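# Move the table caddy from the desk to the counter

## Task

Carry the table caddy from the desk over to the counter so that it finishes upright, with all three of its items still standing upright inside it. Nothing that started off the floor may end up on the floor. The spice jars are glass and break if dropped more than a few centimetres or knocked hard. The utility cart rolls. When finished, release the caddy and move the robot away. The robot must not topple or be left tilted.

## Robot and tools

ROBOT. TidyBot++: a wheeled base 0.54 m long, 0.50 m wide and 0.38 m tall, on four powered casters, carrying one seven-joint arm with a two-finger gripper. The shoulder sits 0.12 m ahead of the base centre and 0.68 m up. Two cameras: base_camera, fixed on the base and looking forward and down, and wrist_camera, which looks along the hand. The arm begins folded with the hand pointing down; folded, it reaches up to 0.08 m beyond the base front and its elbow rises to 1.15 m.

FRAMES. Base frame: origin on the floor below the base centre, x forward, y left, z up. hand_pose (the point between the finger pads) is reported in it; the hand's z axis runs out along the fingers and the fingers close along its y axis. Odometry frame = base frame at the start. base_odometry counts wheel rotation, so slipping appears as travel and drift of a few cm and degrees builds up. Heading: positive left, -3.142 to 3.142. base_tilt is in degrees, positive for leaning forward or right; about 1 degree of fixed bias.

execute_actions. Arguments: actions (a list holding one action, or empty to just read state and images) and cameras (list of "base_camera", "wrist_camera" or "all"; omitted/null = all, [] = none). An action may contain:
- base: exactly one of translate_m (metres, forward +, range -2 to 2), strafe_m (metres, left +, -2 to 2) or rotate_rad (radians, counter-clockwise from above +, -6.3 to 6.3). These are relative moves from where the base last measured itself, not positions. A move needing more than 8.667 s at its top speed is refused.
- joints: one object keyed by joint name, each value an absolute target. joint_1_rad (any angle; turns the arm about vertical, positive clockwise from above, opposite to rotate_rad), joint_2_rad shoulder -2.249 to 2.249, joint_3_rad any angle, joint_4_rad elbow -2.579 to 2.579, joint_5_rad any angle, joint_6_rad wrist -2.099 to 2.099, joint_7_rad any angle (hand down: positive is counter-clockwise seen from above; at 1.57 the fingers open toward the robot's left and right), all in radians. gripper_pos 0 (open, ~85 mm gap) to 1 (closed); gap ≈ 85×(1−gripper_pos) mm. Tolerances for done: ±0.039 joints 1–4, ±0.056 joints 5–7, ±0.03 gripper. Unbounded joints take the short way; turn further in steps below half a turn.
- speeds: caps for this action only: translate_m and strafe_m 0.05–0.5 m/s, rotate_rad 0.1–1.57 rad/s (the top of each range is the default).
An unknown key or out-of-range number rejects the whole call with no motion. Motions in one action start together. Anything omitted may keep pushing to its previous target. No action exceeds 15 s.

ARM GEOMETRY. Upper arm 0.42 m, forearm 0.31 m, hand 0.31 m. With joint_1_rad 0, joint_3_rad 3.14, joint_5_rad 0 the arm moves in the base's x–z plane; angles from vertical (forward +): upper = j2, forearm = j2−j4, hand = j2−j4−j6. The hand point lies ahead of the shoulder by Σ length·sin(angle) and above it by Σ length·cos(angle). A downward hand reaches at most ~0.94 m high, only near the base. Closed fingertips stick ~20 mm past the hand point. Joints 1–4 move up to 1.39 rad/s, 5–7 up to 1.22.

RESULT LINES. base_status and joint_status: "done" (for the base, wheels turned fully, even if slipping or blocked short); "off_target" (stopped away and maybe still pushing); "contact_stop"/"time_out" (base drops its target and holds); "joint command not followed" with "cause:" means a self-collision check held back all arm targets (gripper still obeyed), and withheld targets may be retried later; "limit_stop_at_motor_heat" after overheating (resend the target). on_its_own reports uncommanded changes. Gripper at 1 showing "done" means nothing was grasped; "off_target" means an object stopped the fingers. motor_effort gives % of maximum, peak in brackets, with bias and noise. "ARM HIT" means the arm struck the base or itself. The pictures line lists the image order.

wait: seconds 0–10; robot keeps its last command and returns the same state and images.
zoom_image: camera ("base_camera" or "wrist_camera") and region [x0, y0, x1, y1] in pixels of that camera's latest full image, origin top left, at most 504×504.
read_manual: section "licences"; only URDF licence text, no motion.
finished_scene: scene = the current scene's number; ends it irreversibly after the last command is held, and reports success. Answering without any tool call ends everything.

CAUTIONS. Joint friction leaves errors of 1–2 cm at the hand; correct by sending last command + (wanted − read). Carried weight makes the arm sag; never command a loaded joint to its read angle. Grip the caddy firmly, carry it low and move smoothly so the jars neither fall nor collide. A blocked base or joint keeps shoving hard; a snag above ~0.8 m while driving, or pushing/pulling a raised hand, can tip the robot — back off to recover. Torque sensors stop the arm for 10 s if joints 1–4 hit 104.5 N m or joints 5–7 hit 51.3 N m (warnings at 56.7 and 29.4); the base keeps moving. Holding loads heats motors: MOTOR HOT at 60 °C, OVER-TEMPERATURE FAULT at 75 °C and the arm sinks. The world runs while you compose replies, the robot holding its last command meanwhile; loose objects can occasionally be nudged. The cart can roll if bumped. End with gripper open and base backed away, robot level.

Each tool is called by a JSON object that holds its "fn" and its "kwargs".

## Session

I'll start by checking the robot's state and camera views.

{"fn": "execute_actions", "kwargs": {"actions": []}}

Scene clock: 0.00 s.
base_odometry: x=+0.000 y=+0.000 heading=+0.000 (m, m, rad; odometry frame)
base_tilt: forward=-0.6 right=-0.2 (deg)
base_status: not commanded
joint_positions: joint_1_rad=-0.004 joint_2_rad=-0.356 joint_3_rad=+3.115 joint_4_rad=-2.507 joint_5_rad=+0.044 joint_6_rad=-0.854 joint_7_rad=+1.543 gripper_pos=+0.000
joint_status: not commanded
motor_effort: joint_1_rad=-1 joint_2_rad=-2 joint_3_rad=+1 joint_4_rad=+16 joint_5_rad=+1 joint_6_rad=+1 joint_7_rad=+0 (%)
hand_pose: x=+0.2780 y=-0.0050 z=+0.5958 quat_wxyz=(+0.020, +0.997, +0.015, +0.069) (m; base frame)
pictures: base_camera, wrist_camera
Images, in order (width x height): base_camera 644x364, wrist_camera 644x476.

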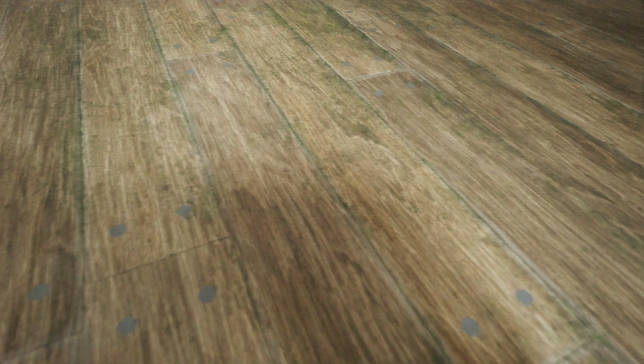

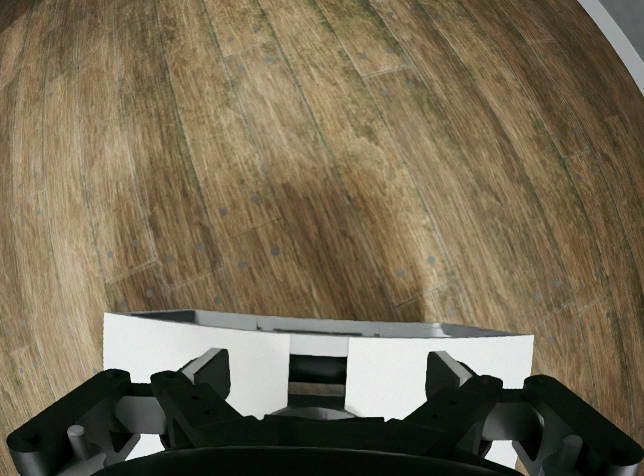

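{"fn": "execute_actions", "kwargs": {"actions": [{"joints": {"joint_2_rad": -0.35, "joint_4_rad": -1.9, "joint_6_rad": -0.3}}], "cameras": ["wrist_camera"]}}

Scene clock: 4.33 s.
base_odometry: x=+0.000 y=+0.000 heading=+0.000 (m, m, rad; odometry frame)
base_tilt: forward=-0.6 right=-0.2 (deg)
base_status: not commanded
joint_positions: joint_1_rad=-0.004 joint_2_rad=-0.356 joint_3_rad=+3.115 joint_4_rad=-1.913 joint_5_rad=+0.044 joint_6_rad=-0.326 joint_7_rad=+1.543 gripper_pos=+0.000
joint_status: all done
motor_effort: joint_1_rad=-1(1) joint_2_rad=-8(7) joint_3_rad=+0(0) joint_4_rad=+22(23) joint_5_rad=+1(1) joint_6_rad=+8(9) joint_7_rad=+0(0) (%)
hand_pose: x=+0.5823 y=+0.0135 z=+0.9848 quat_wxyz=(+0.005, +0.808, +0.016, +0.589) (m; base frame)
pictures: wrist_camera
camera_calibration (this result's frames):
wrist_camera: T_world_to_cam=[[0.0682476, -0.99763, 0.00874494, -0.0270576], [-0.295083, -0.0285582, -0.955045, 1.16988], [0.953031, 0.0625991, -0.296332, -0.129236], [0, 0, 0, 1]] pos_world=[0.470224, 0.0145062, 1.07923]
Images, in order (width x height): wrist_camera 644x476.

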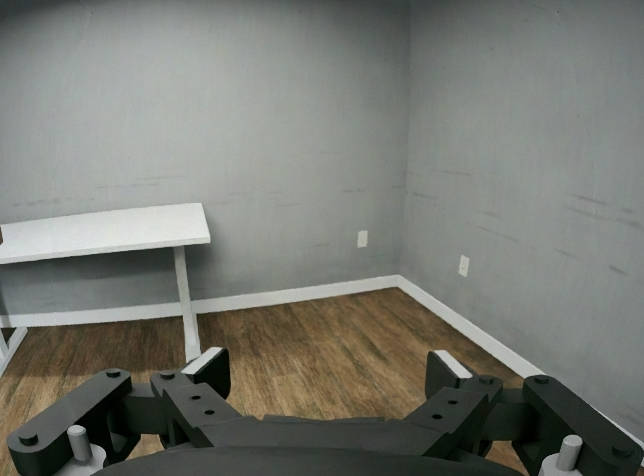

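{"fn": "execute_actions", "kwargs": {"actions": [{"joints": {"joint_1_rad": -1.2}}], "cameras": ["wrist_camera"]}}

Scene clock: 7.07 s.
base_odometry: x=+0.000 y=+0.000 heading=+0.000 (m, m, rad; odometry frame)
base_tilt: forward=-0.6 right=-0.2 (deg)
base_status: not commanded
joint_positions: joint_1_rad=-1.178 joint_2_rad=-0.356 joint_3_rad=+3.115 joint_4_rad=-1.913 joint_5_rad=+0.044 joint_6_rad=-0.326 joint_7_rad=+1.543 gripper_pos=+0.000
joint_status: all done
motor_effort: joint_1_rad=-1(1) joint_2_rad=-8(9) joint_3_rad=+0(1) joint_4_rad=+22(23) joint_5_rad=+1(1) joint_6_rad=+8(8) joint_7_rad=-1(1) (%)
hand_pose: x=+0.2858 y=+0.4324 z=+0.9848 quat_wxyz=(-0.322, +0.664, +0.461, +0.493) (m; base frame)
pictures: wrist_camera
camera_calibration (this result's frames):
wrist_camera: T_world_to_cam=[[0.946295, -0.323187, 0.00874511, -0.131545], [-0.087874, -0.283139, -0.955045, 1.14522], [0.311134, 0.902985, -0.296333, -0.05285], [0, 0, 0, 1]] pos_world=[0.241559, 0.329466, 1.07923]
Images, in order (width x height): wrist_camera 644x476.

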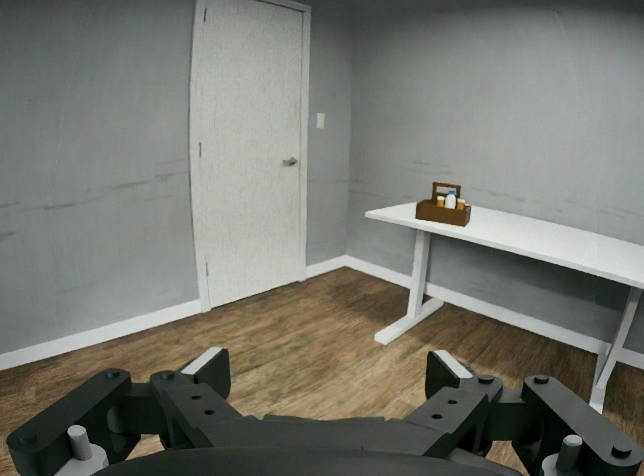

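{"fn": "zoom_image", "kwargs": {"camera": "wrist_camera", "region": [360, 150, 540, 270]}}

{"fn": "execute_actions", "kwargs": {"actions": [{"joints": {"joint_1_rad": -2.7}}], "cameras": ["wrist_camera"]}}

Region (360, 150, 540, 270) of wrist_camera's 644x476 image, scaled by 2.800.

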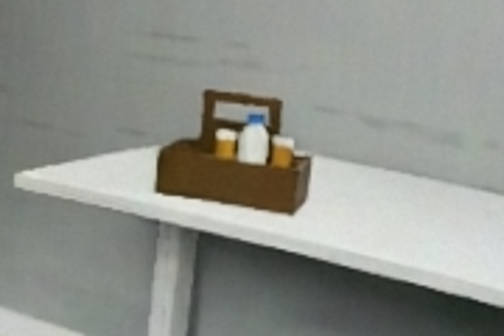

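Scene clock: 10.40 s.
base_odometry: x=+0.000 y=+0.000 heading=+0.000 (m, m, rad; odometry frame)
base_tilt: forward=-0.6 right=-0.2 (deg)
base_status: not commanded
joint_positions: joint_1_rad=-2.678 joint_2_rad=-0.356 joint_3_rad=+3.115 joint_4_rad=-1.913 joint_5_rad=+0.044 joint_6_rad=-0.326 joint_7_rad=+1.543 gripper_pos=+0.000
joint_status: all done
motor_effort: joint_1_rad=-1(0) joint_2_rad=-8(8) joint_3_rad=+1(2) joint_4_rad=+23(22) joint_5_rad=+1(1) joint_6_rad=+8(8) joint_7_rad=+0(1) (%)
hand_pose: x=-0.3005 y=+0.1970 z=+0.9848 quat_wxyz=(-0.572, +0.172, +0.790, +0.141) (m; base frame)
pictures: wrist_camera
camera_calibration (this result's frames):
wrist_camera: T_world_to_cam=[[0.389331, 0.921057, 0.00874483, -0.0652664], [0.276212, -0.107687, -0.955045, 1.1019], [-0.878709, 0.374244, -0.296333, 0.0887414], [0, 0, 0, 1]] pos_world=[-0.200969, 0.145563, 1.07923]
Images, in order (width x height): wrist_camera 644x476.

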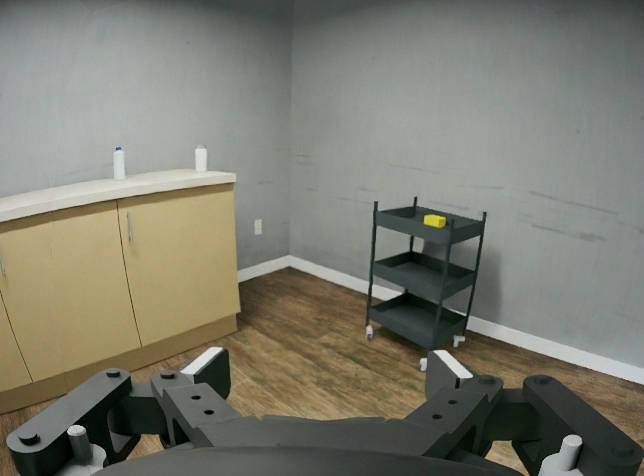

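{"fn": "execute_actions", "kwargs": {"actions": [{"joints": {"joint_1_rad": -3.9}}], "cameras": ["wrist_camera"]}}

Scene clock: 13.20 s.
base_odometry: x=+0.000 y=+0.000 heading=+0.000 (m, m, rad; odometry frame)
base_tilt: forward=-0.6 right=-0.2 (deg)
base_status: not commanded
joint_positions: joint_1_rad=-3.878 joint_2_rad=-0.356 joint_3_rad=+3.115 joint_4_rad=-1.913 joint_5_rad=+0.044 joint_6_rad=-0.326 joint_7_rad=+1.543 gripper_pos=+0.000
joint_status: all done
motor_effort: joint_1_rad=+0(0) joint_2_rad=-9(8) joint_3_rad=+1(1) joint_4_rad=+22(23) joint_5_rad=+1(1) joint_6_rad=+8(8) joint_7_rad=+0(0) (%)
hand_pose: x=-0.2166 y=-0.3197 z=+0.9848 quat_wxyz=(-0.551, -0.304, +0.749, -0.206) (m; base frame)
pictures: wrist_camera
camera_calibration (this result's frames):
wrist_camera: T_world_to_cam=[[-0.717411, 0.696595, 0.00874492, 0.0664358], [0.200448, 0.218427, -0.955045, 1.11091], [-0.66719, -0.683407, -0.296333, 0.0635708], [0, 0, 0, 1]] pos_world=[-0.132604, -0.245487, 1.07923]
Images, in order (width x height): wrist_camera 644x476.

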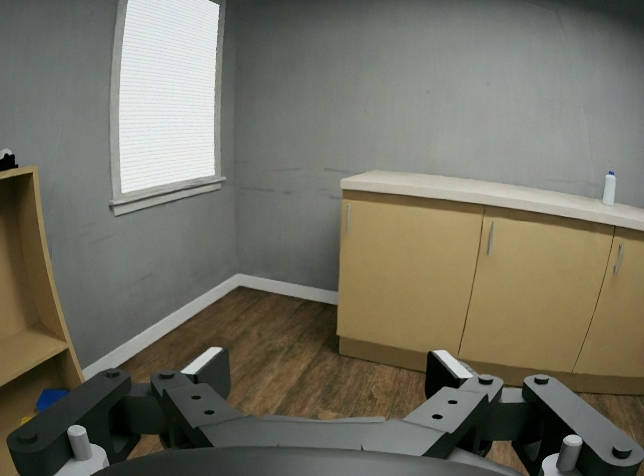

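{"fn": "execute_actions", "kwargs": {"actions": [{"base": {"rotate_rad": 0.4}, "joints": {"joint_1_rad": 0.0}}], "cameras": ["wrist_camera"]}}

Scene clock: 29.40 s.
base_odometry: x=+0.000 y=+0.000 heading=+0.399 (m, m, rad; odometry frame)
base_tilt: forward=-0.6 right=-0.2 (deg)
base_status: done
joint_positions: joint_1_rad=-6.261 joint_2_rad=-0.356 joint_3_rad=+3.115 joint_4_rad=-1.913 joint_5_rad=+0.044 joint_6_rad=-0.326 joint_7_rad=+1.543 gripper_pos=+0.000
joint_status: all done
motor_effort: joint_1_rad=+0(2) joint_2_rad=-9(9) joint_3_rad=+1(1) joint_4_rad=+22(23) joint_5_rad=+1(1) joint_6_rad=+8(8) joint_7_rad=+0(0) (%)
hand_pose: x=+0.5825 y=+0.0012 z=+0.9848 quat_wxyz=(-0.013, -0.808, -0.006, -0.589) (m; base frame)
pictures: wrist_camera
camera_calibration (this result's frames):
wrist_camera: T_world_to_cam=[[0.0417087, -0.999092, 0.00874521, -0.0238998], [-0.295737, -0.0207057, -0.955045, 1.16996], [0.954358, 0.0372474, -0.296332, -0.129394], [0, 0, 0, 1]] pos_world=[0.470485, 0.00516627, 1.07923]
Images, in order (width x height): wrist_camera 644x476.

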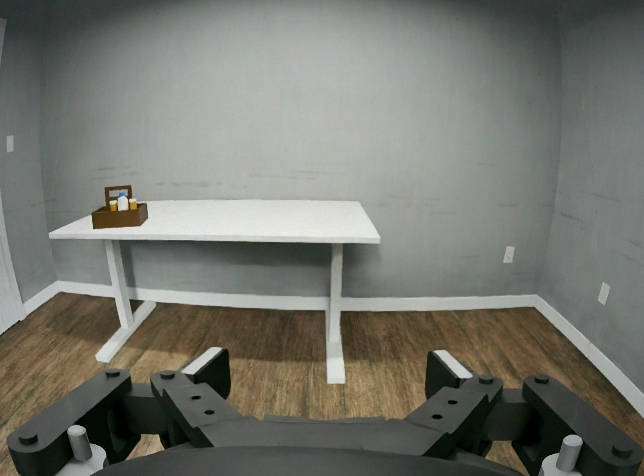

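{"fn": "zoom_image", "kwargs": {"camera": "wrist_camera", "region": [40, 160, 220, 280]}}

Region (40, 160, 220, 280) of wrist_camera's 644x476 image, scaled by 2.800.

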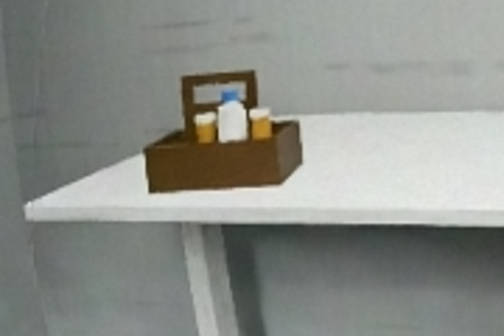

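{"fn": "execute_actions", "kwargs": {"actions": [{"base": {"strafe_m": 1.0}}], "cameras": []}}

{"fn": "execute_actions", "kwargs": {"actions": [{"base": {"translate_m": 0.8}, "joints": {"joint_6_rad": -0.5}}]}}

Scene clock: 38.20 s.
base_odometry: x=-0.390 y=+0.921 heading=+0.400 (m, m, rad; odometry frame)
base_tilt: forward=-0.6 right=-0.2 (deg)
base_status: done
joint_positions: joint_1_rad=-6.262 joint_2_rad=-0.356 joint_3_rad=+3.115 joint_4_rad=-1.913 joint_5_rad=+0.044 joint_6_rad=-0.326 joint_7_rad=+1.543 gripper_pos=+0.000
joint_status: not commanded
motor_effort: joint_1_rad=-1(1) joint_2_rad=-8(9) joint_3_rad=+0(3) joint_4_rad=+23(23) joint_5_rad=+1(1) joint_6_rad=+8(8) joint_7_rad=-1(1) (%)
hand_pose: x=+0.5825 y=+0.0017 z=+0.9848 quat_wxyz=(-0.012, -0.808, -0.006, -0.589) (m; base frame)
pictures: none
No camera images: the call's "cameras" was empty. Leave "cameras" out to get every camera's image.

Scene clock: 41.17 s.
base_odometry: x=+0.347 y=+1.233 heading=+0.400 (m, m, rad; odometry frame)
base_tilt: forward=-0.6 right=-0.2 (deg)
base_status: done
joint_positions: joint_1_rad=-6.262 joint_2_rad=-0.351 joint_3_rad=+3.115 joint_4_rad=-1.909 joint_5_rad=+0.044 joint_6_rad=-0.488 joint_7_rad=+1.543 gripper_pos=+0.000
joint_status: all done
motor_effort: joint_1_rad=-1(2) joint_2_rad=-8(11) joint_3_rad=+1(1) joint_4_rad=+22(24) joint_5_rad=+1(1) joint_6_rad=+7(9) joint_7_rad=+0(0) (%)
hand_pose: x=+0.5652 y=-0.0008 z=+0.9389 quat_wxyz=(-0.014, -0.853, -0.004, -0.521) (m; base frame)
pictures: base_camera, wrist_camera
camera_calibration (this result's frames):
wrist_camera: T_world_to_cam=[[0.0352606, -0.999374, 0.00285296, -0.0156028], [-0.446004, -0.0182908, -0.894844, 1.14936], [0.894336, 0.0302803, -0.44637, 0.0483455], [0, 0, 0, 1]] pos_world=[0.469933, 0.00396581, 1.05012]
Images, in order (width x height): base_camera 644x364, wrist_camera 644x476.

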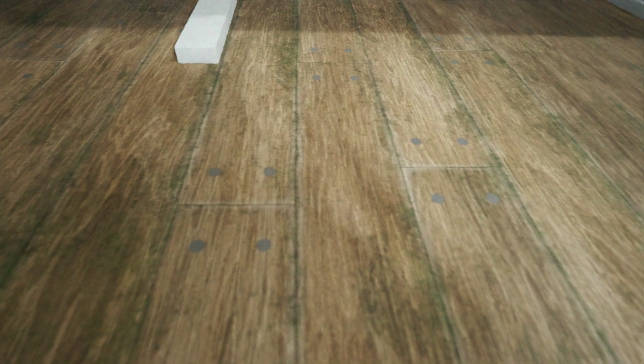

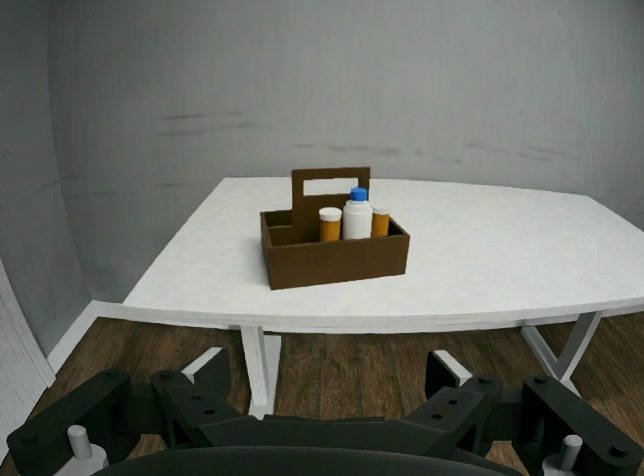

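{"fn": "zoom_image", "kwargs": {"camera": "wrist_camera", "region": [240, 150, 430, 310]}}

Region (240, 150, 430, 310) of wrist_camera's 644x476 image, scaled by 2.653; it fills the top 424 rows of this view, and the rest is white.

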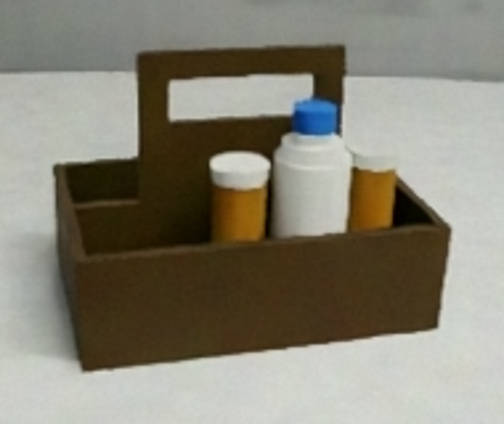

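{"fn": "execute_actions", "kwargs": {"actions": [{"base": {"rotate_rad": -1.313}, "joints": {"joint_1_rad": 0.0, "joint_2_rad": 0.117, "joint_3_rad": 3.142, "joint_4_rad": -2.154, "joint_5_rad": 0.0, "joint_6_rad": 0.70, "joint_7_rad": 1.571}}], "cameras": []}}

{"fn": "execute_actions", "kwargs": {"actions": [{"base": {"translate_m": -0.616}}], "cameras": []}}

{"fn": "execute_actions", "kwargs": {"actions": [{"base": {"strafe_m": 0.7}}]}}

Scene clock: 86.17 s.
base_odometry: x=+0.347 y=+1.233 heading=-0.912 (m, m, rad; odometry frame)
base_tilt: forward=-0.6 right=-0.2 (deg)
base_status: done
joint_positions: joint_1_rad=-6.268 joint_2_rad=+0.116 joint_3_rad=+3.131 joint_4_rad=-2.136 joint_5_rad=+0.042 joint_6_rad=+0.673 joint_7_rad=+1.543 gripper_pos=+0.000
joint_status: all done
motor_effort: joint_1_rad=-1(3) joint_2_rad=-23(25) joint_3_rad=+0(3) joint_4_rad=+19(22) joint_5_rad=+0(2) joint_6_rad=+8(9) joint_7_rad=-1(0) (%)
hand_pose: x=+0.7229 y=+0.0068 z=+0.8993 quat_wxyz=(+0.006, -0.710, -0.009, -0.704) (m; base frame)
pictures: none
No camera images: the call's "cameras" was empty. Leave "cameras" out to get every camera's image.

Scene clock: 88.77 s.
base_odometry: x=-0.030 y=+1.721 heading=-0.913 (m, m, rad; odometry frame)
base_tilt: forward=-0.6 right=-0.2 (deg)
base_status: done
joint_positions: joint_1_rad=-6.268 joint_2_rad=+0.116 joint_3_rad=+3.131 joint_4_rad=-2.140 joint_5_rad=+0.042 joint_6_rad=+0.673 joint_7_rad=+1.543 gripper_pos=+0.000
joint_status: not commanded
motor_effort: joint_1_rad=-1(1) joint_2_rad=-23(26) joint_3_rad=+0(1) joint_4_rad=+19(20) joint_5_rad=+1(1) joint_6_rad=+9(9) joint_7_rad=-1(1) (%)
hand_pose: x=+0.7221 y=+0.0068 z=+0.8966 quat_wxyz=(+0.006, -0.712, -0.009, -0.702) (m; base frame)
pictures: none
No camera images: the call's "cameras" was empty. Leave "cameras" out to get every camera's image.

Scene clock: 91.53 s.
base_odometry: x=+0.524 y=+2.149 heading=-0.913 (m, m, rad; odometry frame)
base_tilt: forward=-0.6 right=-0.2 (deg)
base_status: done
joint_positions: joint_1_rad=-6.270 joint_2_rad=+0.116 joint_3_rad=+3.131 joint_4_rad=-2.141 joint_5_rad=+0.042 joint_6_rad=+0.673 joint_7_rad=+1.543 gripper_pos=+0.000
joint_status: not commanded
motor_effort: joint_1_rad=-1(4) joint_2_rad=-21(23) joint_3_rad=+0(3) joint_4_rad=+19(19) joint_5_rad=+1(2) joint_6_rad=+9(9) joint_7_rad=-1(0) (%)
hand_pose: x=+0.7221 y=+0.0075 z=+0.8965 quat_wxyz=(+0.007, -0.712, -0.010, -0.702) (m; base frame)
pictures: base_camera, wrist_camera
camera_calibration (this result's frames):
wrist_camera: T_world_to_cam=[[0.0743028, -0.997236, 0.000438958, -0.0387318], [-0.00141744, -0.000545786, -0.999999, 0.954586], [0.997235, 0.0743021, -0.00145407, -0.58461], [0, 0, 0, 1]] pos_world=[0.587224, 0.00533399, 0.953752]
Images, in order (width x height): base_camera 644x364, wrist_camera 644x476.

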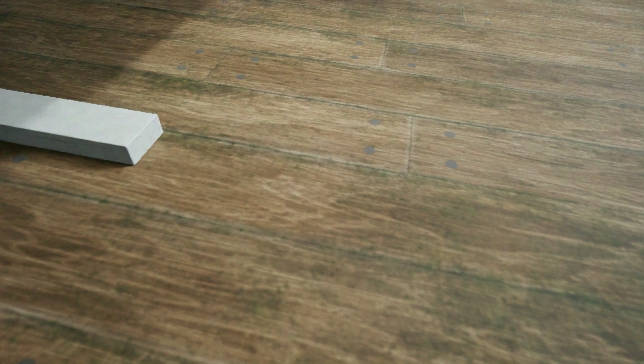

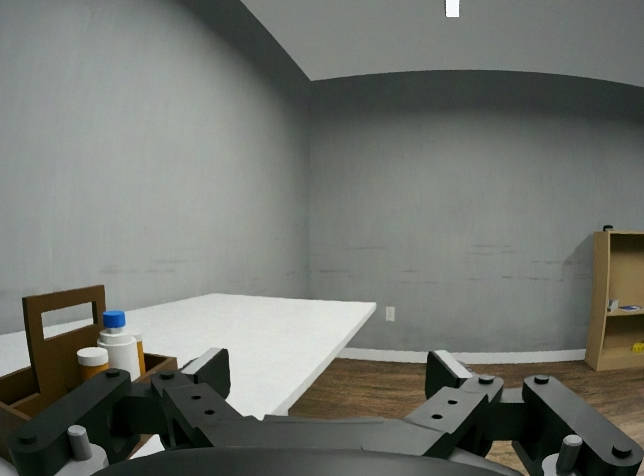

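{"fn": "execute_actions", "kwargs": {"actions": [{"base": {"strafe_m": 0.303}}]}}

Scene clock: 96.57 s.
base_odometry: x=+0.764 y=+2.334 heading=-0.913 (m, m, rad; odometry frame)
base_tilt: forward=-0.6 right=-0.2 (deg)
base_status: done
joint_positions: joint_1_rad=-6.274 joint_2_rad=+0.116 joint_3_rad=+3.131 joint_4_rad=-2.141 joint_5_rad=+0.042 joint_6_rad=+0.673 joint_7_rad=+1.543 gripper_pos=+0.000
joint_status: not commanded
motor_effort: joint_1_rad=+0(2) joint_2_rad=-23(23) joint_3_rad=+0(2) joint_4_rad=+19(20) joint_5_rad=+1(0) joint_6_rad=+9(9) joint_7_rad=-1(0) (%)
hand_pose: x=+0.7220 y=+0.0098 z=+0.8965 quat_wxyz=(+0.008, -0.712, -0.011, -0.702) (m; base frame)
pictures: base_camera, wrist_camera
camera_calibration (this result's frames):
wrist_camera: T_world_to_cam=[[0.0780491, -0.996949, 0.000411374, -0.039143], [-0.00141473, -0.000523389, -0.999999, 0.954583], [0.996949, 0.0780485, -0.00145126, -0.584577], [0, 0, 0, 1]] pos_world=[0.587199, 0.00710135, 0.953749]
Images, in order (width x height): base_camera 644x364, wrist_camera 644x476.

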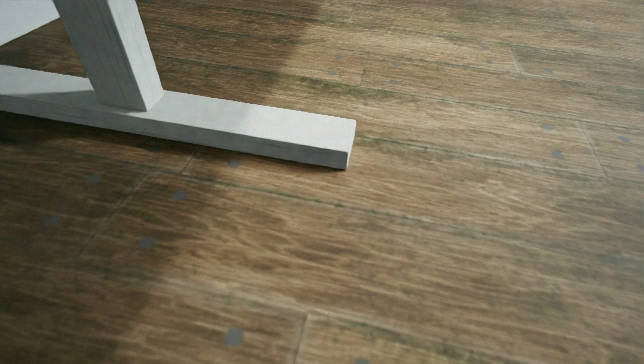

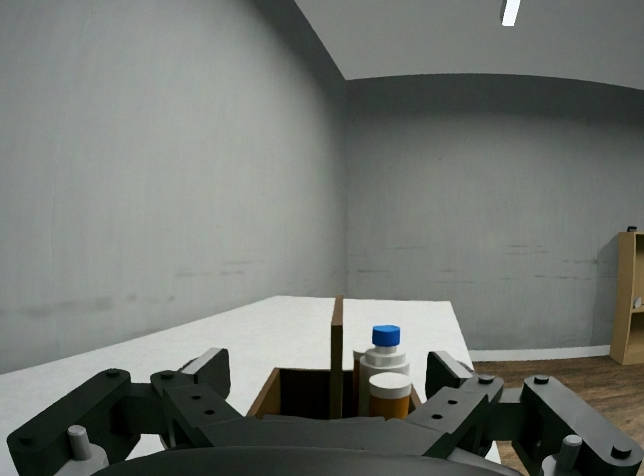

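{"fn": "zoom_image", "kwargs": {"camera": "wrist_camera", "region": [230, 270, 450, 430]}}

Region (230, 270, 450, 430) of wrist_camera's 644x476 image, scaled by 2.291; it fills the top 367 rows of this view, and the rest is white.

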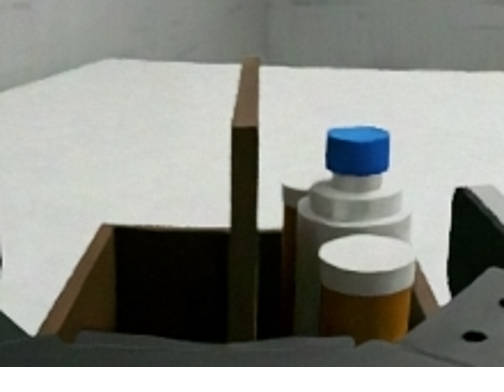

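{"fn": "execute_actions", "kwargs": {"actions": [{"base": {"translate_m": 0.10}, "joints": {"joint_2_rad": 0.135, "joint_4_rad": -2.183, "joint_6_rad": 0.758}, "speeds": {"translate_m": 0.15}}], "cameras": ["wrist_camera"]}}

Scene clock: 104.37 s.
base_odometry: x=+0.826 y=+2.255 heading=-0.913 (m, m, rad; odometry frame)
base_tilt: forward=-0.6 right=-0.2 (deg)
base_status: done
joint_positions: joint_1_rad=-6.274 joint_2_rad=+0.129 joint_3_rad=+3.131 joint_4_rad=-2.173 joint_5_rad=+0.042 joint_6_rad=+0.730 joint_7_rad=+1.543 gripper_pos=+0.000
joint_status: all done
motor_effort: joint_1_rad=-1(1) joint_2_rad=-22(24) joint_3_rad=+0(1) joint_4_rad=+19(20) joint_5_rad=+1(0) joint_6_rad=+8(9) joint_7_rad=-1(0) (%)
hand_pose: x=+0.7182 y=+0.0103 z=+0.8886 quat_wxyz=(+0.009, -0.708, -0.011, -0.706) (m; base frame)
pictures: wrist_camera
camera_calibration (this result's frames):
wrist_camera: T_world_to_cam=[[0.079801, -0.996811, -0.000372966, -0.0388811], [0.00992942, 0.00116905, -0.99995, 0.938491], [0.996761, 0.0797933, 0.00999105, -0.590904], [0, 0, 0, 1]] pos_world=[0.582775, 0.00729595, 0.944333]
Images, in order (width x height): wrist_camera 644x476.

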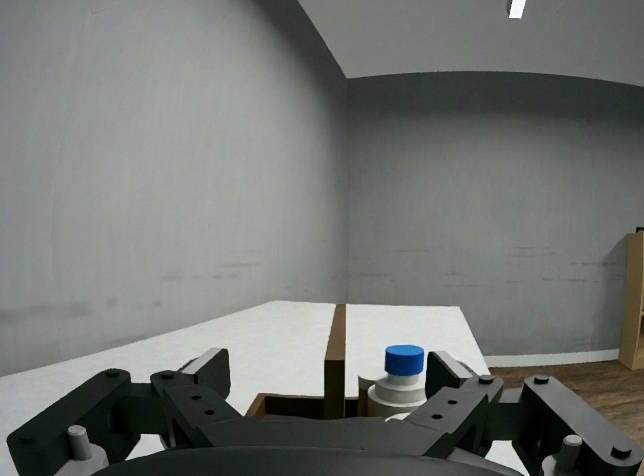

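{"fn": "zoom_image", "kwargs": {"camera": "wrist_camera", "region": [180, 280, 480, 440]}}

Region (180, 280, 480, 440) of wrist_camera's 644x476 image, scaled by 1.680; it fills the top 269 rows of this view, and the rest is white.

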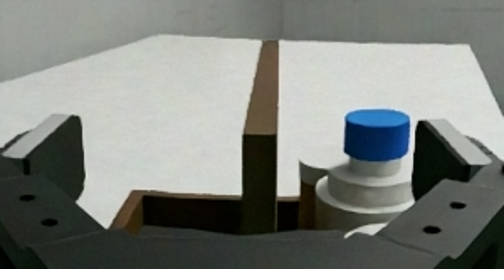

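{"fn": "execute_actions", "kwargs": {"actions": [{"base": {"translate_m": 0.035}, "joints": {"gripper_pos": 0.45}, "speeds": {"translate_m": 0.1}}], "cameras": ["wrist_camera"]}}

Scene clock: 108.43 s.
base_odometry: x=+0.847 y=+2.228 heading=-0.913 (m, m, rad; odometry frame)
base_tilt: forward=-0.6 right=-0.2 (deg)
base_status: done
joint_positions: joint_1_rad=-6.274 joint_2_rad=+0.133 joint_3_rad=+3.131 joint_4_rad=-2.173 joint_5_rad=+0.042 joint_6_rad=+0.730 joint_7_rad=+1.543 gripper_pos=+0.450
joint_status: all done
motor_effort: joint_1_rad=+0(0) joint_2_rad=-22(24) joint_3_rad=+0(1) joint_4_rad=+18(19) joint_5_rad=+0(0) joint_6_rad=+8(9) joint_7_rad=+0(0) (%)
hand_pose: x=+0.7189 y=+0.0103 z=+0.8863 quat_wxyz=(+0.009, -0.709, -0.011, -0.705) (m; base frame)
pictures: wrist_camera
camera_calibration (this result's frames):
wrist_camera: T_world_to_cam=[[0.0798008, -0.996811, -0.000716141, -0.0386394], [0.00608015, 0.00120517, -0.999981, 0.938973], [0.996792, 0.0797949, 0.00615693, -0.588194], [0, 0, 0, 1]] pos_world=[0.583682, 0.00728715, 0.942549]
Images, in order (width x height): wrist_camera 644x476.

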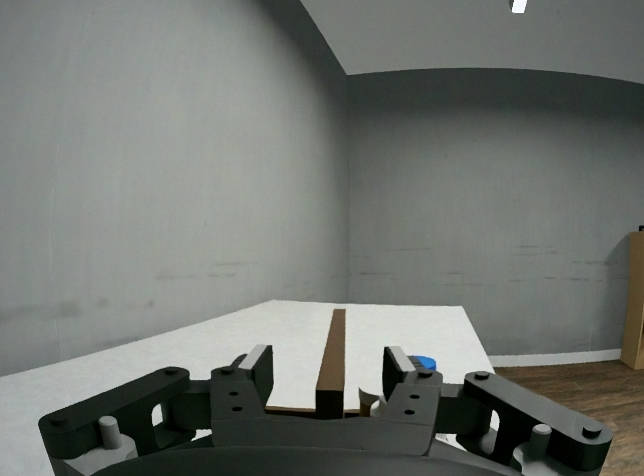

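{"fn": "zoom_image", "kwargs": {"camera": "wrist_camera", "region": [220, 290, 450, 440]}}

Region (220, 290, 450, 440) of wrist_camera's 644x476 image, scaled by 2.191; it fills the top 329 rows of this view, and the rest is white.

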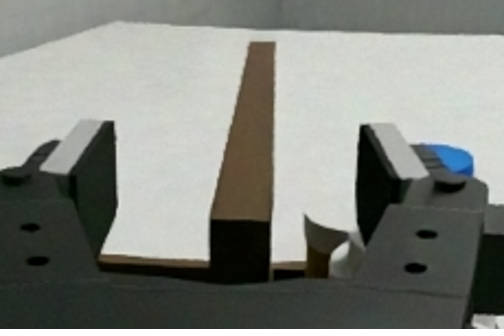

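{"fn": "execute_actions", "kwargs": {"actions": [{"joints": {"gripper_pos": 1.0}}], "cameras": ["wrist_camera"]}}

Scene clock: 110.90 s.
base_odometry: x=+0.847 y=+2.228 heading=-0.913 (m, m, rad; odometry frame)
base_tilt: forward=-0.6 right=-0.2 (deg)
base_status: not commanded
joint_positions: joint_1_rad=-6.274 joint_2_rad=+0.133 joint_3_rad=+3.131 joint_4_rad=-2.173 joint_5_rad=+0.041 joint_6_rad=+0.730 joint_7_rad=+1.543 gripper_pos=+0.926
joint_status: gripper_pos off_target (ended at +0.926, target +1.000)
motor_effort: joint_1_rad=+0(2) joint_2_rad=-23(23) joint_3_rad=+0(2) joint_4_rad=+20(19) joint_5_rad=+0(1) joint_6_rad=+9(9) joint_7_rad=-1(1) (%)
hand_pose: x=+0.7189 y=+0.0100 z=+0.8863 quat_wxyz=(+0.009, -0.709, -0.010, -0.705) (m; base frame)
pictures: wrist_camera
camera_calibration (this result's frames):
wrist_camera: T_world_to_cam=[[0.0789614, -0.996877, -0.0014335, -0.0377036], [0.00629848, 0.00193686, -0.999978, 0.938871], [0.996858, 0.0789507, 0.00643174, -0.588454], [0, 0, 0, 1]] pos_world=[0.583668, 0.00705449, 0.942581]
Images, in order (width x height): wrist_camera 644x476.

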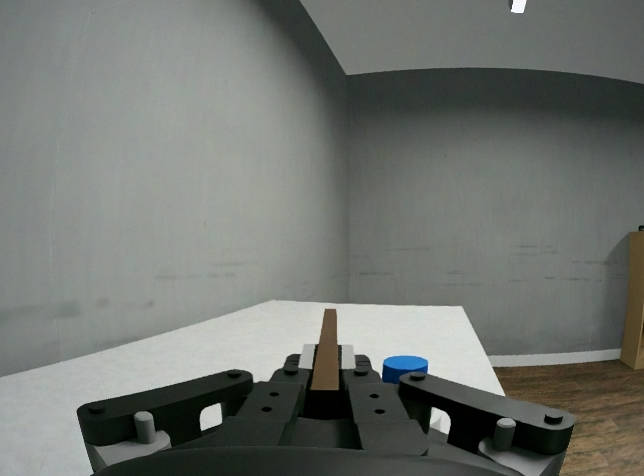

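{"fn": "execute_actions", "kwargs": {"actions": [{"joints": {"joint_4_rad": -2.00, "joint_6_rad": 0.575}}], "cameras": ["wrist_camera"]}}

Scene clock: 116.20 s.
base_odometry: x=+0.847 y=+2.228 heading=-0.913 (m, m, rad; odometry frame)
base_tilt: forward=-0.5 right=-0.2 (deg)
base_status: not commanded
joint_positions: joint_1_rad=-6.274 joint_2_rad=+0.155 joint_3_rad=+3.131 joint_4_rad=-2.045 joint_5_rad=+0.041 joint_6_rad=+0.572 joint_7_rad=+1.543 gripper_pos=+0.926
joint_status: joint_4_rad off_target (ended at -2.045, target -2.000); the others done
motor_effort: joint_1_rad=+0(2) joint_2_rad=-31(31) joint_3_rad=+0(1) joint_4_rad=+26(25) joint_5_rad=+1(1) joint_6_rad=+13(14) joint_7_rad=+0(1) (%)
hand_pose: x=+0.7487 y=+0.0084 z=+0.8951 quat_wxyz=(+0.007, -0.727, -0.010, -0.687) (m; base frame)
pictures: wrist_camera
camera_calibration (this result's frames):
wrist_camera: T_world_to_cam=[[0.0739547, -0.99726, -0.00148494, -0.0378834], [-0.0447558, -0.00183147, -0.998996, 0.984871], [0.996257, 0.0739469, -0.0447687, -0.571695], [0, 0, 0, 1]] pos_world=[0.616436, 0.00629925, 0.958232]
Images, in order (width x height): wrist_camera 644x476.

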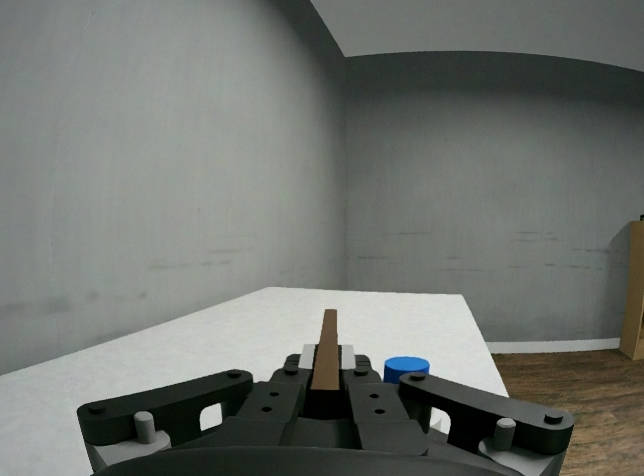

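{"fn": "execute_actions", "kwargs": {"actions": [{"joints": {"joint_2_rad": 0.10, "joint_4_rad": -1.84, "joint_6_rad": 0.50}}], "cameras": ["wrist_camera"]}}

Scene clock: 118.83 s.
base_odometry: x=+0.847 y=+2.228 heading=-0.913 (m, m, rad; odometry frame)
base_tilt: forward=-0.6 right=-0.2 (deg)
base_status: not commanded
joint_positions: joint_1_rad=-6.274 joint_2_rad=+0.138 joint_3_rad=+3.131 joint_4_rad=-1.878 joint_5_rad=+0.041 joint_6_rad=+0.496 joint_7_rad=+1.543 gripper_pos=+0.926
joint_status: all done
motor_effort: joint_1_rad=-1(1) joint_2_rad=-31(32) joint_3_rad=+0(0) joint_4_rad=+27(27) joint_5_rad=+1(1) joint_6_rad=+13(15) joint_7_rad=+0(0) (%)
hand_pose: x=+0.7714 y=+0.0075 z=+0.9787 quat_wxyz=(+0.004, -0.689, -0.010, -0.725) (m; base frame)
pictures: wrist_camera
camera_calibration (this result's frames):
wrist_camera: T_world_to_cam=[[0.0708235, -0.997457, 0.00792679, -0.0471083], [0.0622349, -0.00351261, -0.998055, 0.985918], [0.995545, 0.0711791, 0.0618279, -0.69428], [0, 0, 0, 1]] pos_world=[0.633165, 0.00589292, 1.0273]
Images, in order (width x height): wrist_camera 644x476.

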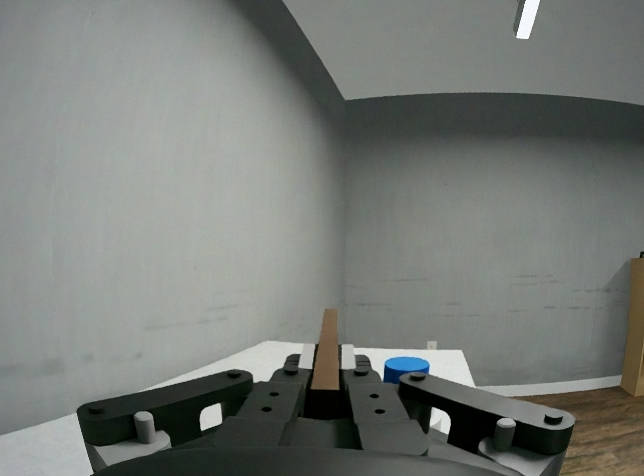

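{"fn": "execute_actions", "kwargs": {"actions": [{"base": {"rotate_rad": -1.403}, "joints": {"joint_4_rad": -1.58, "joint_6_rad": 0.186}, "speeds": {"rotate_rad": 0.8}}], "cameras": ["wrist_camera"]}}

Scene clock: 131.27 s.
base_odometry: x=+0.847 y=+2.228 heading=-2.316 (m, m, rad; odometry frame)
base_tilt: forward=-0.6 right=-0.2 (deg)
base_status: done
joint_positions: joint_1_rad=-6.279 joint_2_rad=+0.138 joint_3_rad=+3.140 joint_4_rad=-1.623 joint_5_rad=+0.041 joint_6_rad=+0.183 joint_7_rad=+1.543 gripper_pos=+0.926
joint_status: joint_4_rad off_target (ended at -1.623, target -1.580); the others done
motor_effort: joint_1_rad=-1(5) joint_2_rad=-33(34) joint_3_rad=+0(4) joint_4_rad=+29(29) joint_5_rad=+1(0) joint_6_rad=+14(14) joint_7_rad=+0(0) (%)
hand_pose: x=+0.7970 y=+0.0016 z=+1.0368 quat_wxyz=(-0.003, -0.710, -0.006, -0.704) (m; base frame)
pictures: wrist_camera
camera_calibration (this result's frames):
wrist_camera: T_world_to_cam=[[0.0554863, -0.998415, 0.00943349, -0.044654], [0.00431253, -0.00920831, -0.999948, 1.09038], [0.99845, 0.0555241, 0.00379476, -0.665081], [0, 0, 0, 1]] pos_world=[0.661826, 0.00238532, 1.09327]
Images, in order (width x height): wrist_camera 644x476.

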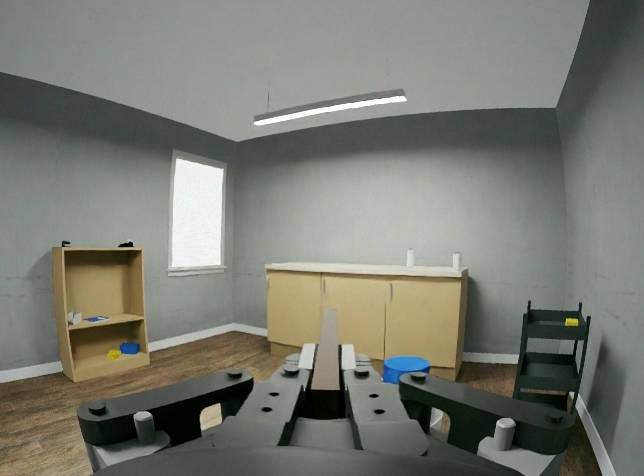

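{"fn": "execute_actions", "kwargs": {"actions": [{"base": {"translate_m": 2.0}, "joints": {"joint_4_rad": -1.323, "joint_6_rad": -0.07}}]}}

Scene clock: 137.53 s.
base_odometry: x=-0.510 y=+0.758 heading=-2.316 (m, m, rad; odometry frame)
base_tilt: forward=-0.6 right=-0.2 (deg)
base_status: done
joint_positions: joint_1_rad=-6.279 joint_2_rad=+0.138 joint_3_rad=+3.140 joint_4_rad=-1.365 joint_5_rad=+0.041 joint_6_rad=-0.076 joint_7_rad=+1.543 gripper_pos=+0.926
joint_status: joint_4_rad off_target (ended at -1.365, target -1.323); the others done
motor_effort: joint_1_rad=-1(0) joint_2_rad=-33(36) joint_3_rad=+0(1) joint_4_rad=+29(30) joint_5_rad=+1(1) joint_6_rad=+13(14) joint_7_rad=+0(1) (%)
hand_pose: x=+0.8017 y=-0.0017 z=+1.1177 quat_wxyz=(-0.007, -0.710, -0.003, -0.704) (m; base frame)
pictures: base_camera, wrist_camera
camera_calibration (this result's frames):
wrist_camera: T_world_to_cam=[[0.0450144, -0.998935, 0.0100823, -0.0412973], [0.00438477, -0.00989483, -0.999941, 1.17124], [0.998977, 0.045056, 0.00393469, -0.670446], [0, 0, 0, 1]] pos_world=[0.666484, 0.000543501, 1.17422]
Images, in order (width x height): base_camera 644x364, wrist_camera 644x476.

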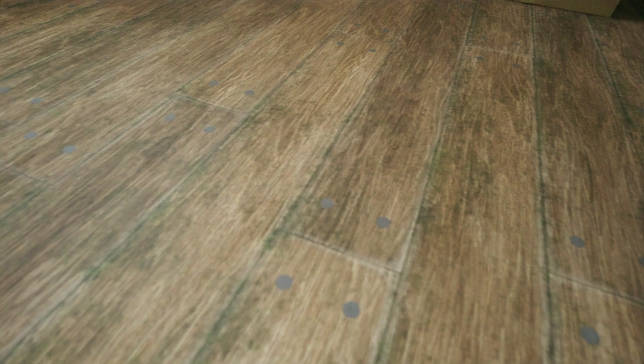

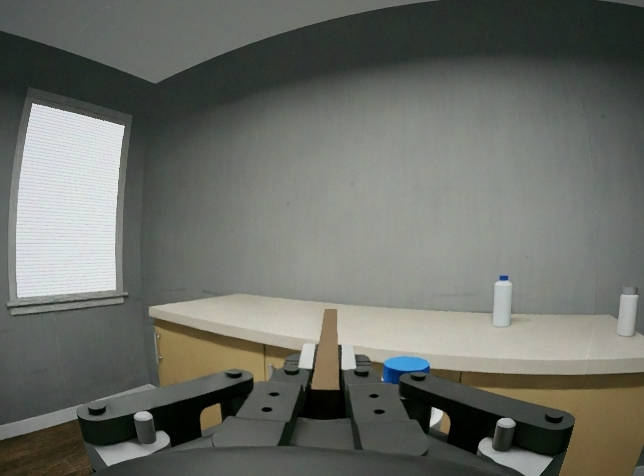

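{"fn": "zoom_image", "kwargs": {"camera": "wrist_camera", "region": [130, 270, 400, 400]}}

{"fn": "zoom_image", "kwargs": {"camera": "wrist_camera", "region": [374, 260, 644, 440]}}

Region (130, 270, 400, 400) of wrist_camera's 644x476 image, scaled by 1.867; it fills the top 243 rows of this view, and the rest is white.

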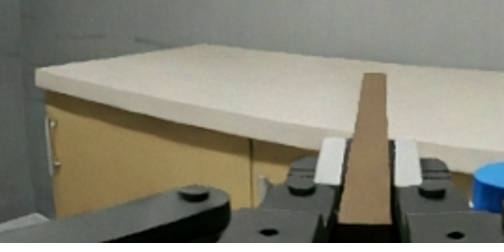

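Region (374, 260, 644, 440) of wrist_camera's 644x476 image, scaled by 1.867.

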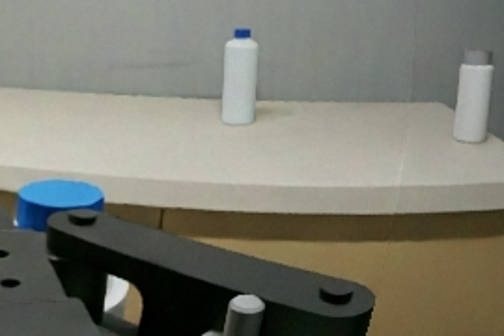

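{"fn": "execute_actions", "kwargs": {"actions": [{"base": {"translate_m": 0.58}}]}}

Scene clock: 147.70 s.
base_odometry: x=-0.904 y=+0.332 heading=-2.317 (m, m, rad; odometry frame)
base_tilt: forward=-0.6 right=-0.2 (deg)
base_status: done
joint_positions: joint_1_rad=-6.279 joint_2_rad=+0.138 joint_3_rad=+3.140 joint_4_rad=-1.365 joint_5_rad=+0.041 joint_6_rad=-0.077 joint_7_rad=+1.543 gripper_pos=+0.926
joint_status: not commanded
motor_effort: joint_1_rad=-1(0) joint_2_rad=-33(36) joint_3_rad=+0(1) joint_4_rad=+29(29) joint_5_rad=+1(1) joint_6_rad=+14(14) joint_7_rad=+0(0) (%)
hand_pose: x=+0.8019 y=-0.0018 z=+1.1169 quat_wxyz=(-0.007, -0.710, -0.002, -0.704) (m; base frame)
pictures: base_camera, wrist_camera
camera_calibration (this result's frames):
wrist_camera: T_world_to_cam=[[0.0449666, -0.998939, 0.0099747, -0.0411626], [0.0022568, -0.00988319, -0.999949, 1.17213], [0.998986, 0.0449868, 0.00180999, -0.668288], [0, 0, 0, 1]] pos_world=[0.666816, 0.000529573, 1.17369]
Images, in order (width x height): base_camera 644x364, wrist_camera 644x476.

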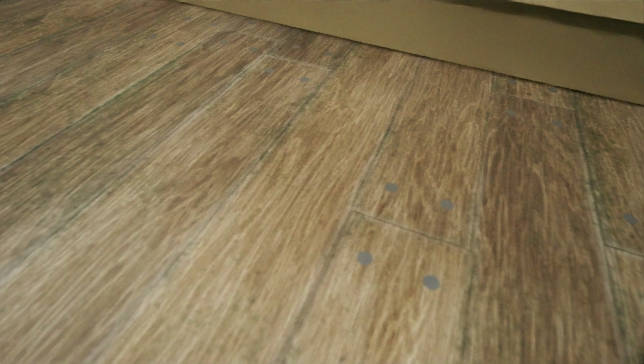

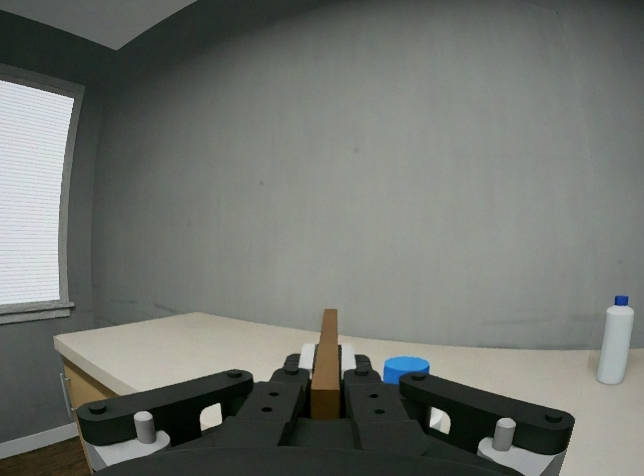

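{"fn": "zoom_image", "kwargs": {"camera": "wrist_camera", "region": [30, 290, 300, 420]}}

Region (30, 290, 300, 420) of wrist_camera's 644x476 image, scaled by 1.867; it fills the top 243 rows of this view, and the rest is white.

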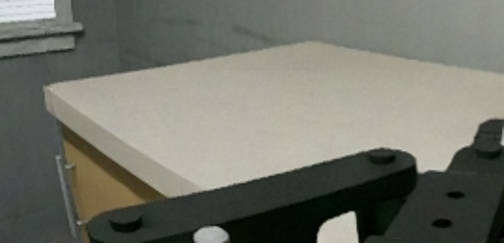

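{"fn": "execute_actions", "kwargs": {"actions": [{"base": {"translate_m": 0.54}, "speeds": {"translate_m": 0.35}}]}}

Scene clock: 153.90 s.
base_odometry: x=-1.271 y=-0.064 heading=-2.317 (m, m, rad; odometry frame)
base_tilt: forward=-0.5 right=-0.2 (deg)
base_status: done
joint_positions: joint_1_rad=-6.279 joint_2_rad=+0.138 joint_3_rad=+3.140 joint_4_rad=-1.365 joint_5_rad=+0.041 joint_6_rad=-0.078 joint_7_rad=+1.543 gripper_pos=+0.926
joint_status: not commanded
motor_effort: joint_1_rad=-1(0) joint_2_rad=-33(36) joint_3_rad=+0(1) joint_4_rad=+29(30) joint_5_rad=+1(1) joint_6_rad=+14(14) joint_7_rad=-1(0) (%)
hand_pose: x=+0.8016 y=-0.0018 z=+1.1172 quat_wxyz=(-0.007, -0.710, -0.002, -0.704) (m; base frame)
pictures: base_camera, wrist_camera
camera_calibration (this result's frames):
wrist_camera: T_world_to_cam=[[0.0449464, -0.99894, 0.00998225, -0.0411513], [0.00242142, -0.00988338, -0.999948, 1.17228], [0.998986, 0.0449682, 0.00197463, -0.66823], [0, 0, 0, 1]] pos_world=[0.666563, 0.000527507, 1.17395]
Images, in order (width x height): base_camera 644x364, wrist_camera 644x476.

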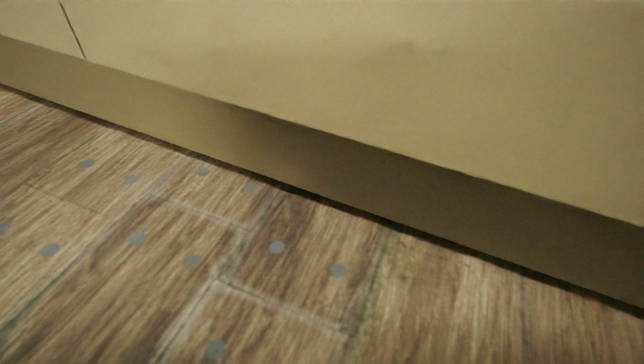

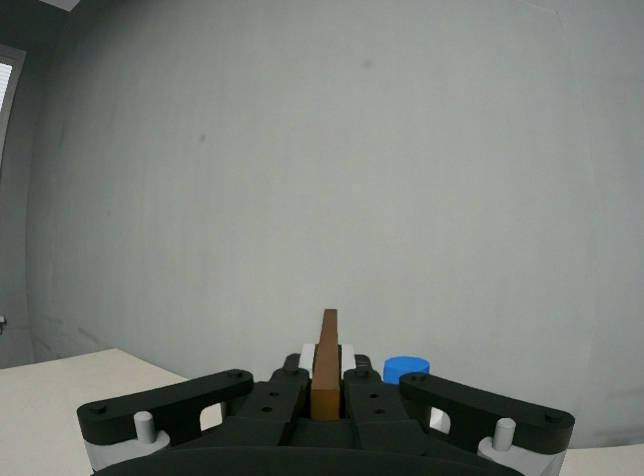

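{"fn": "execute_actions", "kwargs": {"actions": [{"joints": {"joint_4_rad": -1.482, "joint_6_rad": 0.114}}], "cameras": ["wrist_camera"]}}

Scene clock: 157.17 s.
base_odometry: x=-1.271 y=-0.064 heading=-2.317 (m, m, rad; odometry frame)
base_tilt: forward=-0.5 right=-0.2 (deg)
base_status: not commanded
joint_positions: joint_1_rad=-6.279 joint_2_rad=+0.137 joint_3_rad=+3.140 joint_4_rad=-1.495 joint_5_rad=+0.041 joint_6_rad=+0.054 joint_7_rad=+1.543 gripper_pos=+0.926
joint_status: joint_6_rad off_target (ended at +0.054, target +0.114); the others done
motor_effort: joint_1_rad=+0(1) joint_2_rad=-33(34) joint_3_rad=+0(1) joint_4_rad=+28(30) joint_5_rad=+1(1) joint_6_rad=+13(13) joint_7_rad=+0(0) (%)
hand_pose: x=+0.8014 y=-0.0001 z=+1.0774 quat_wxyz=(-0.005, -0.709, -0.004, -0.705) (m; base frame)
pictures: wrist_camera
camera_calibration (this result's frames):
wrist_camera: T_world_to_cam=[[0.0502891, -0.998683, 0.0101359, -0.0435107], [0.0050772, -0.00989299, -0.999938, 1.13039], [0.998722, 0.0503375, 0.00457301, -0.670598], [0, 0, 0, 1]] pos_world=[0.66619, 0.00148577, 1.13383]
Images, in order (width x height): wrist_camera 644x476.

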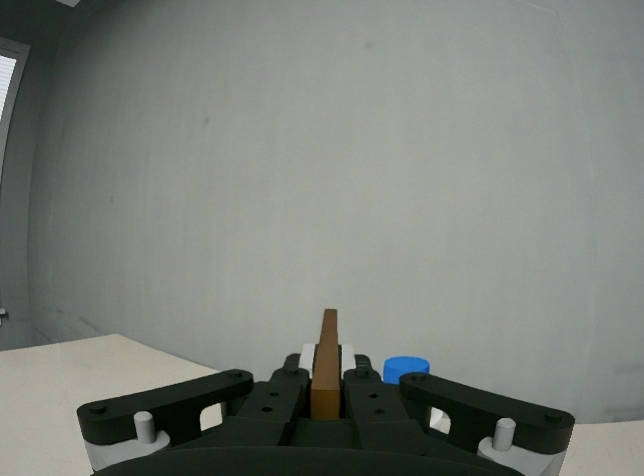

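{"fn": "execute_actions", "kwargs": {"actions": [{"joints": {"joint_4_rad": -1.532, "joint_6_rad": 0.164}}], "cameras": []}}

Scene clock: 158.23 s.
base_odometry: x=-1.271 y=-0.064 heading=-2.317 (m, m, rad; odometry frame)
base_tilt: forward=-0.6 right=-0.2 (deg)
base_status: not commanded
joint_positions: joint_1_rad=-6.279 joint_2_rad=+0.129 joint_3_rad=+3.140 joint_4_rad=-1.531 joint_5_rad=+0.041 joint_6_rad=+0.113 joint_7_rad=+1.543 gripper_pos=+0.926
joint_status: all done
motor_effort: joint_1_rad=-1(1) joint_2_rad=-31(32) joint_3_rad=-1(1) joint_4_rad=+26(28) joint_5_rad=+1(2) joint_6_rad=+12(13) joint_7_rad=+0(0) (%)
hand_pose: x=+0.7974 y=+0.0007 z=+1.0788 quat_wxyz=(-0.004, -0.698, -0.005, -0.716) (m; base frame)
pictures: none
No camera images: the call's "cameras" was empty. Leave "cameras" out to get every camera's image.

{"fn": "execute_actions", "kwargs": {"actions": [{"joints": {"joint_2_rad": 0.13, "joint_4_rad": -1.512, "joint_6_rad": 0.05}}], "cameras": ["wrist_camera"]}}

Scene clock: 161.00 s.
base_odometry: x=-1.271 y=-0.064 heading=-2.317 (m, m, rad; odometry frame)
base_tilt: forward=-0.6 right=-0.2 (deg)
base_status: not commanded
joint_positions: joint_1_rad=-6.279 joint_2_rad=+0.131 joint_3_rad=+3.140 joint_4_rad=-1.513 joint_5_rad=+0.041 joint_6_rad=+0.075 joint_7_rad=+1.543 gripper_pos=+0.926
joint_status: all done
motor_effort: joint_1_rad=+0(1) joint_2_rad=-27(29) joint_3_rad=-1(1) joint_4_rad=+23(26) joint_5_rad=+1(1) joint_6_rad=+9(12) joint_7_rad=+0(0) (%)
hand_pose: x=+0.7986 y=+0.0002 z=+1.0765 quat_wxyz=(-0.005, -0.707, -0.005, -0.708) (m; base frame)
pictures: wrist_camera
camera_calibration (this result's frames):
wrist_camera: T_world_to_cam=[[0.0510428, -0.998641, 0.0105339, -0.0441138], [0.0133787, -0.00986299, -0.999862, 1.12274], [0.998607, 0.0511767, 0.0128571, -0.676594], [0, 0, 0, 1]] pos_world=[0.662882, 0.00164561, 1.13175]
Images, in order (width x height): wrist_camera 644x476.

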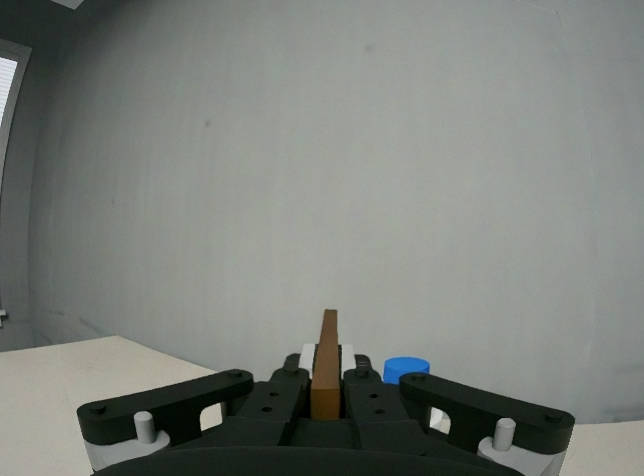

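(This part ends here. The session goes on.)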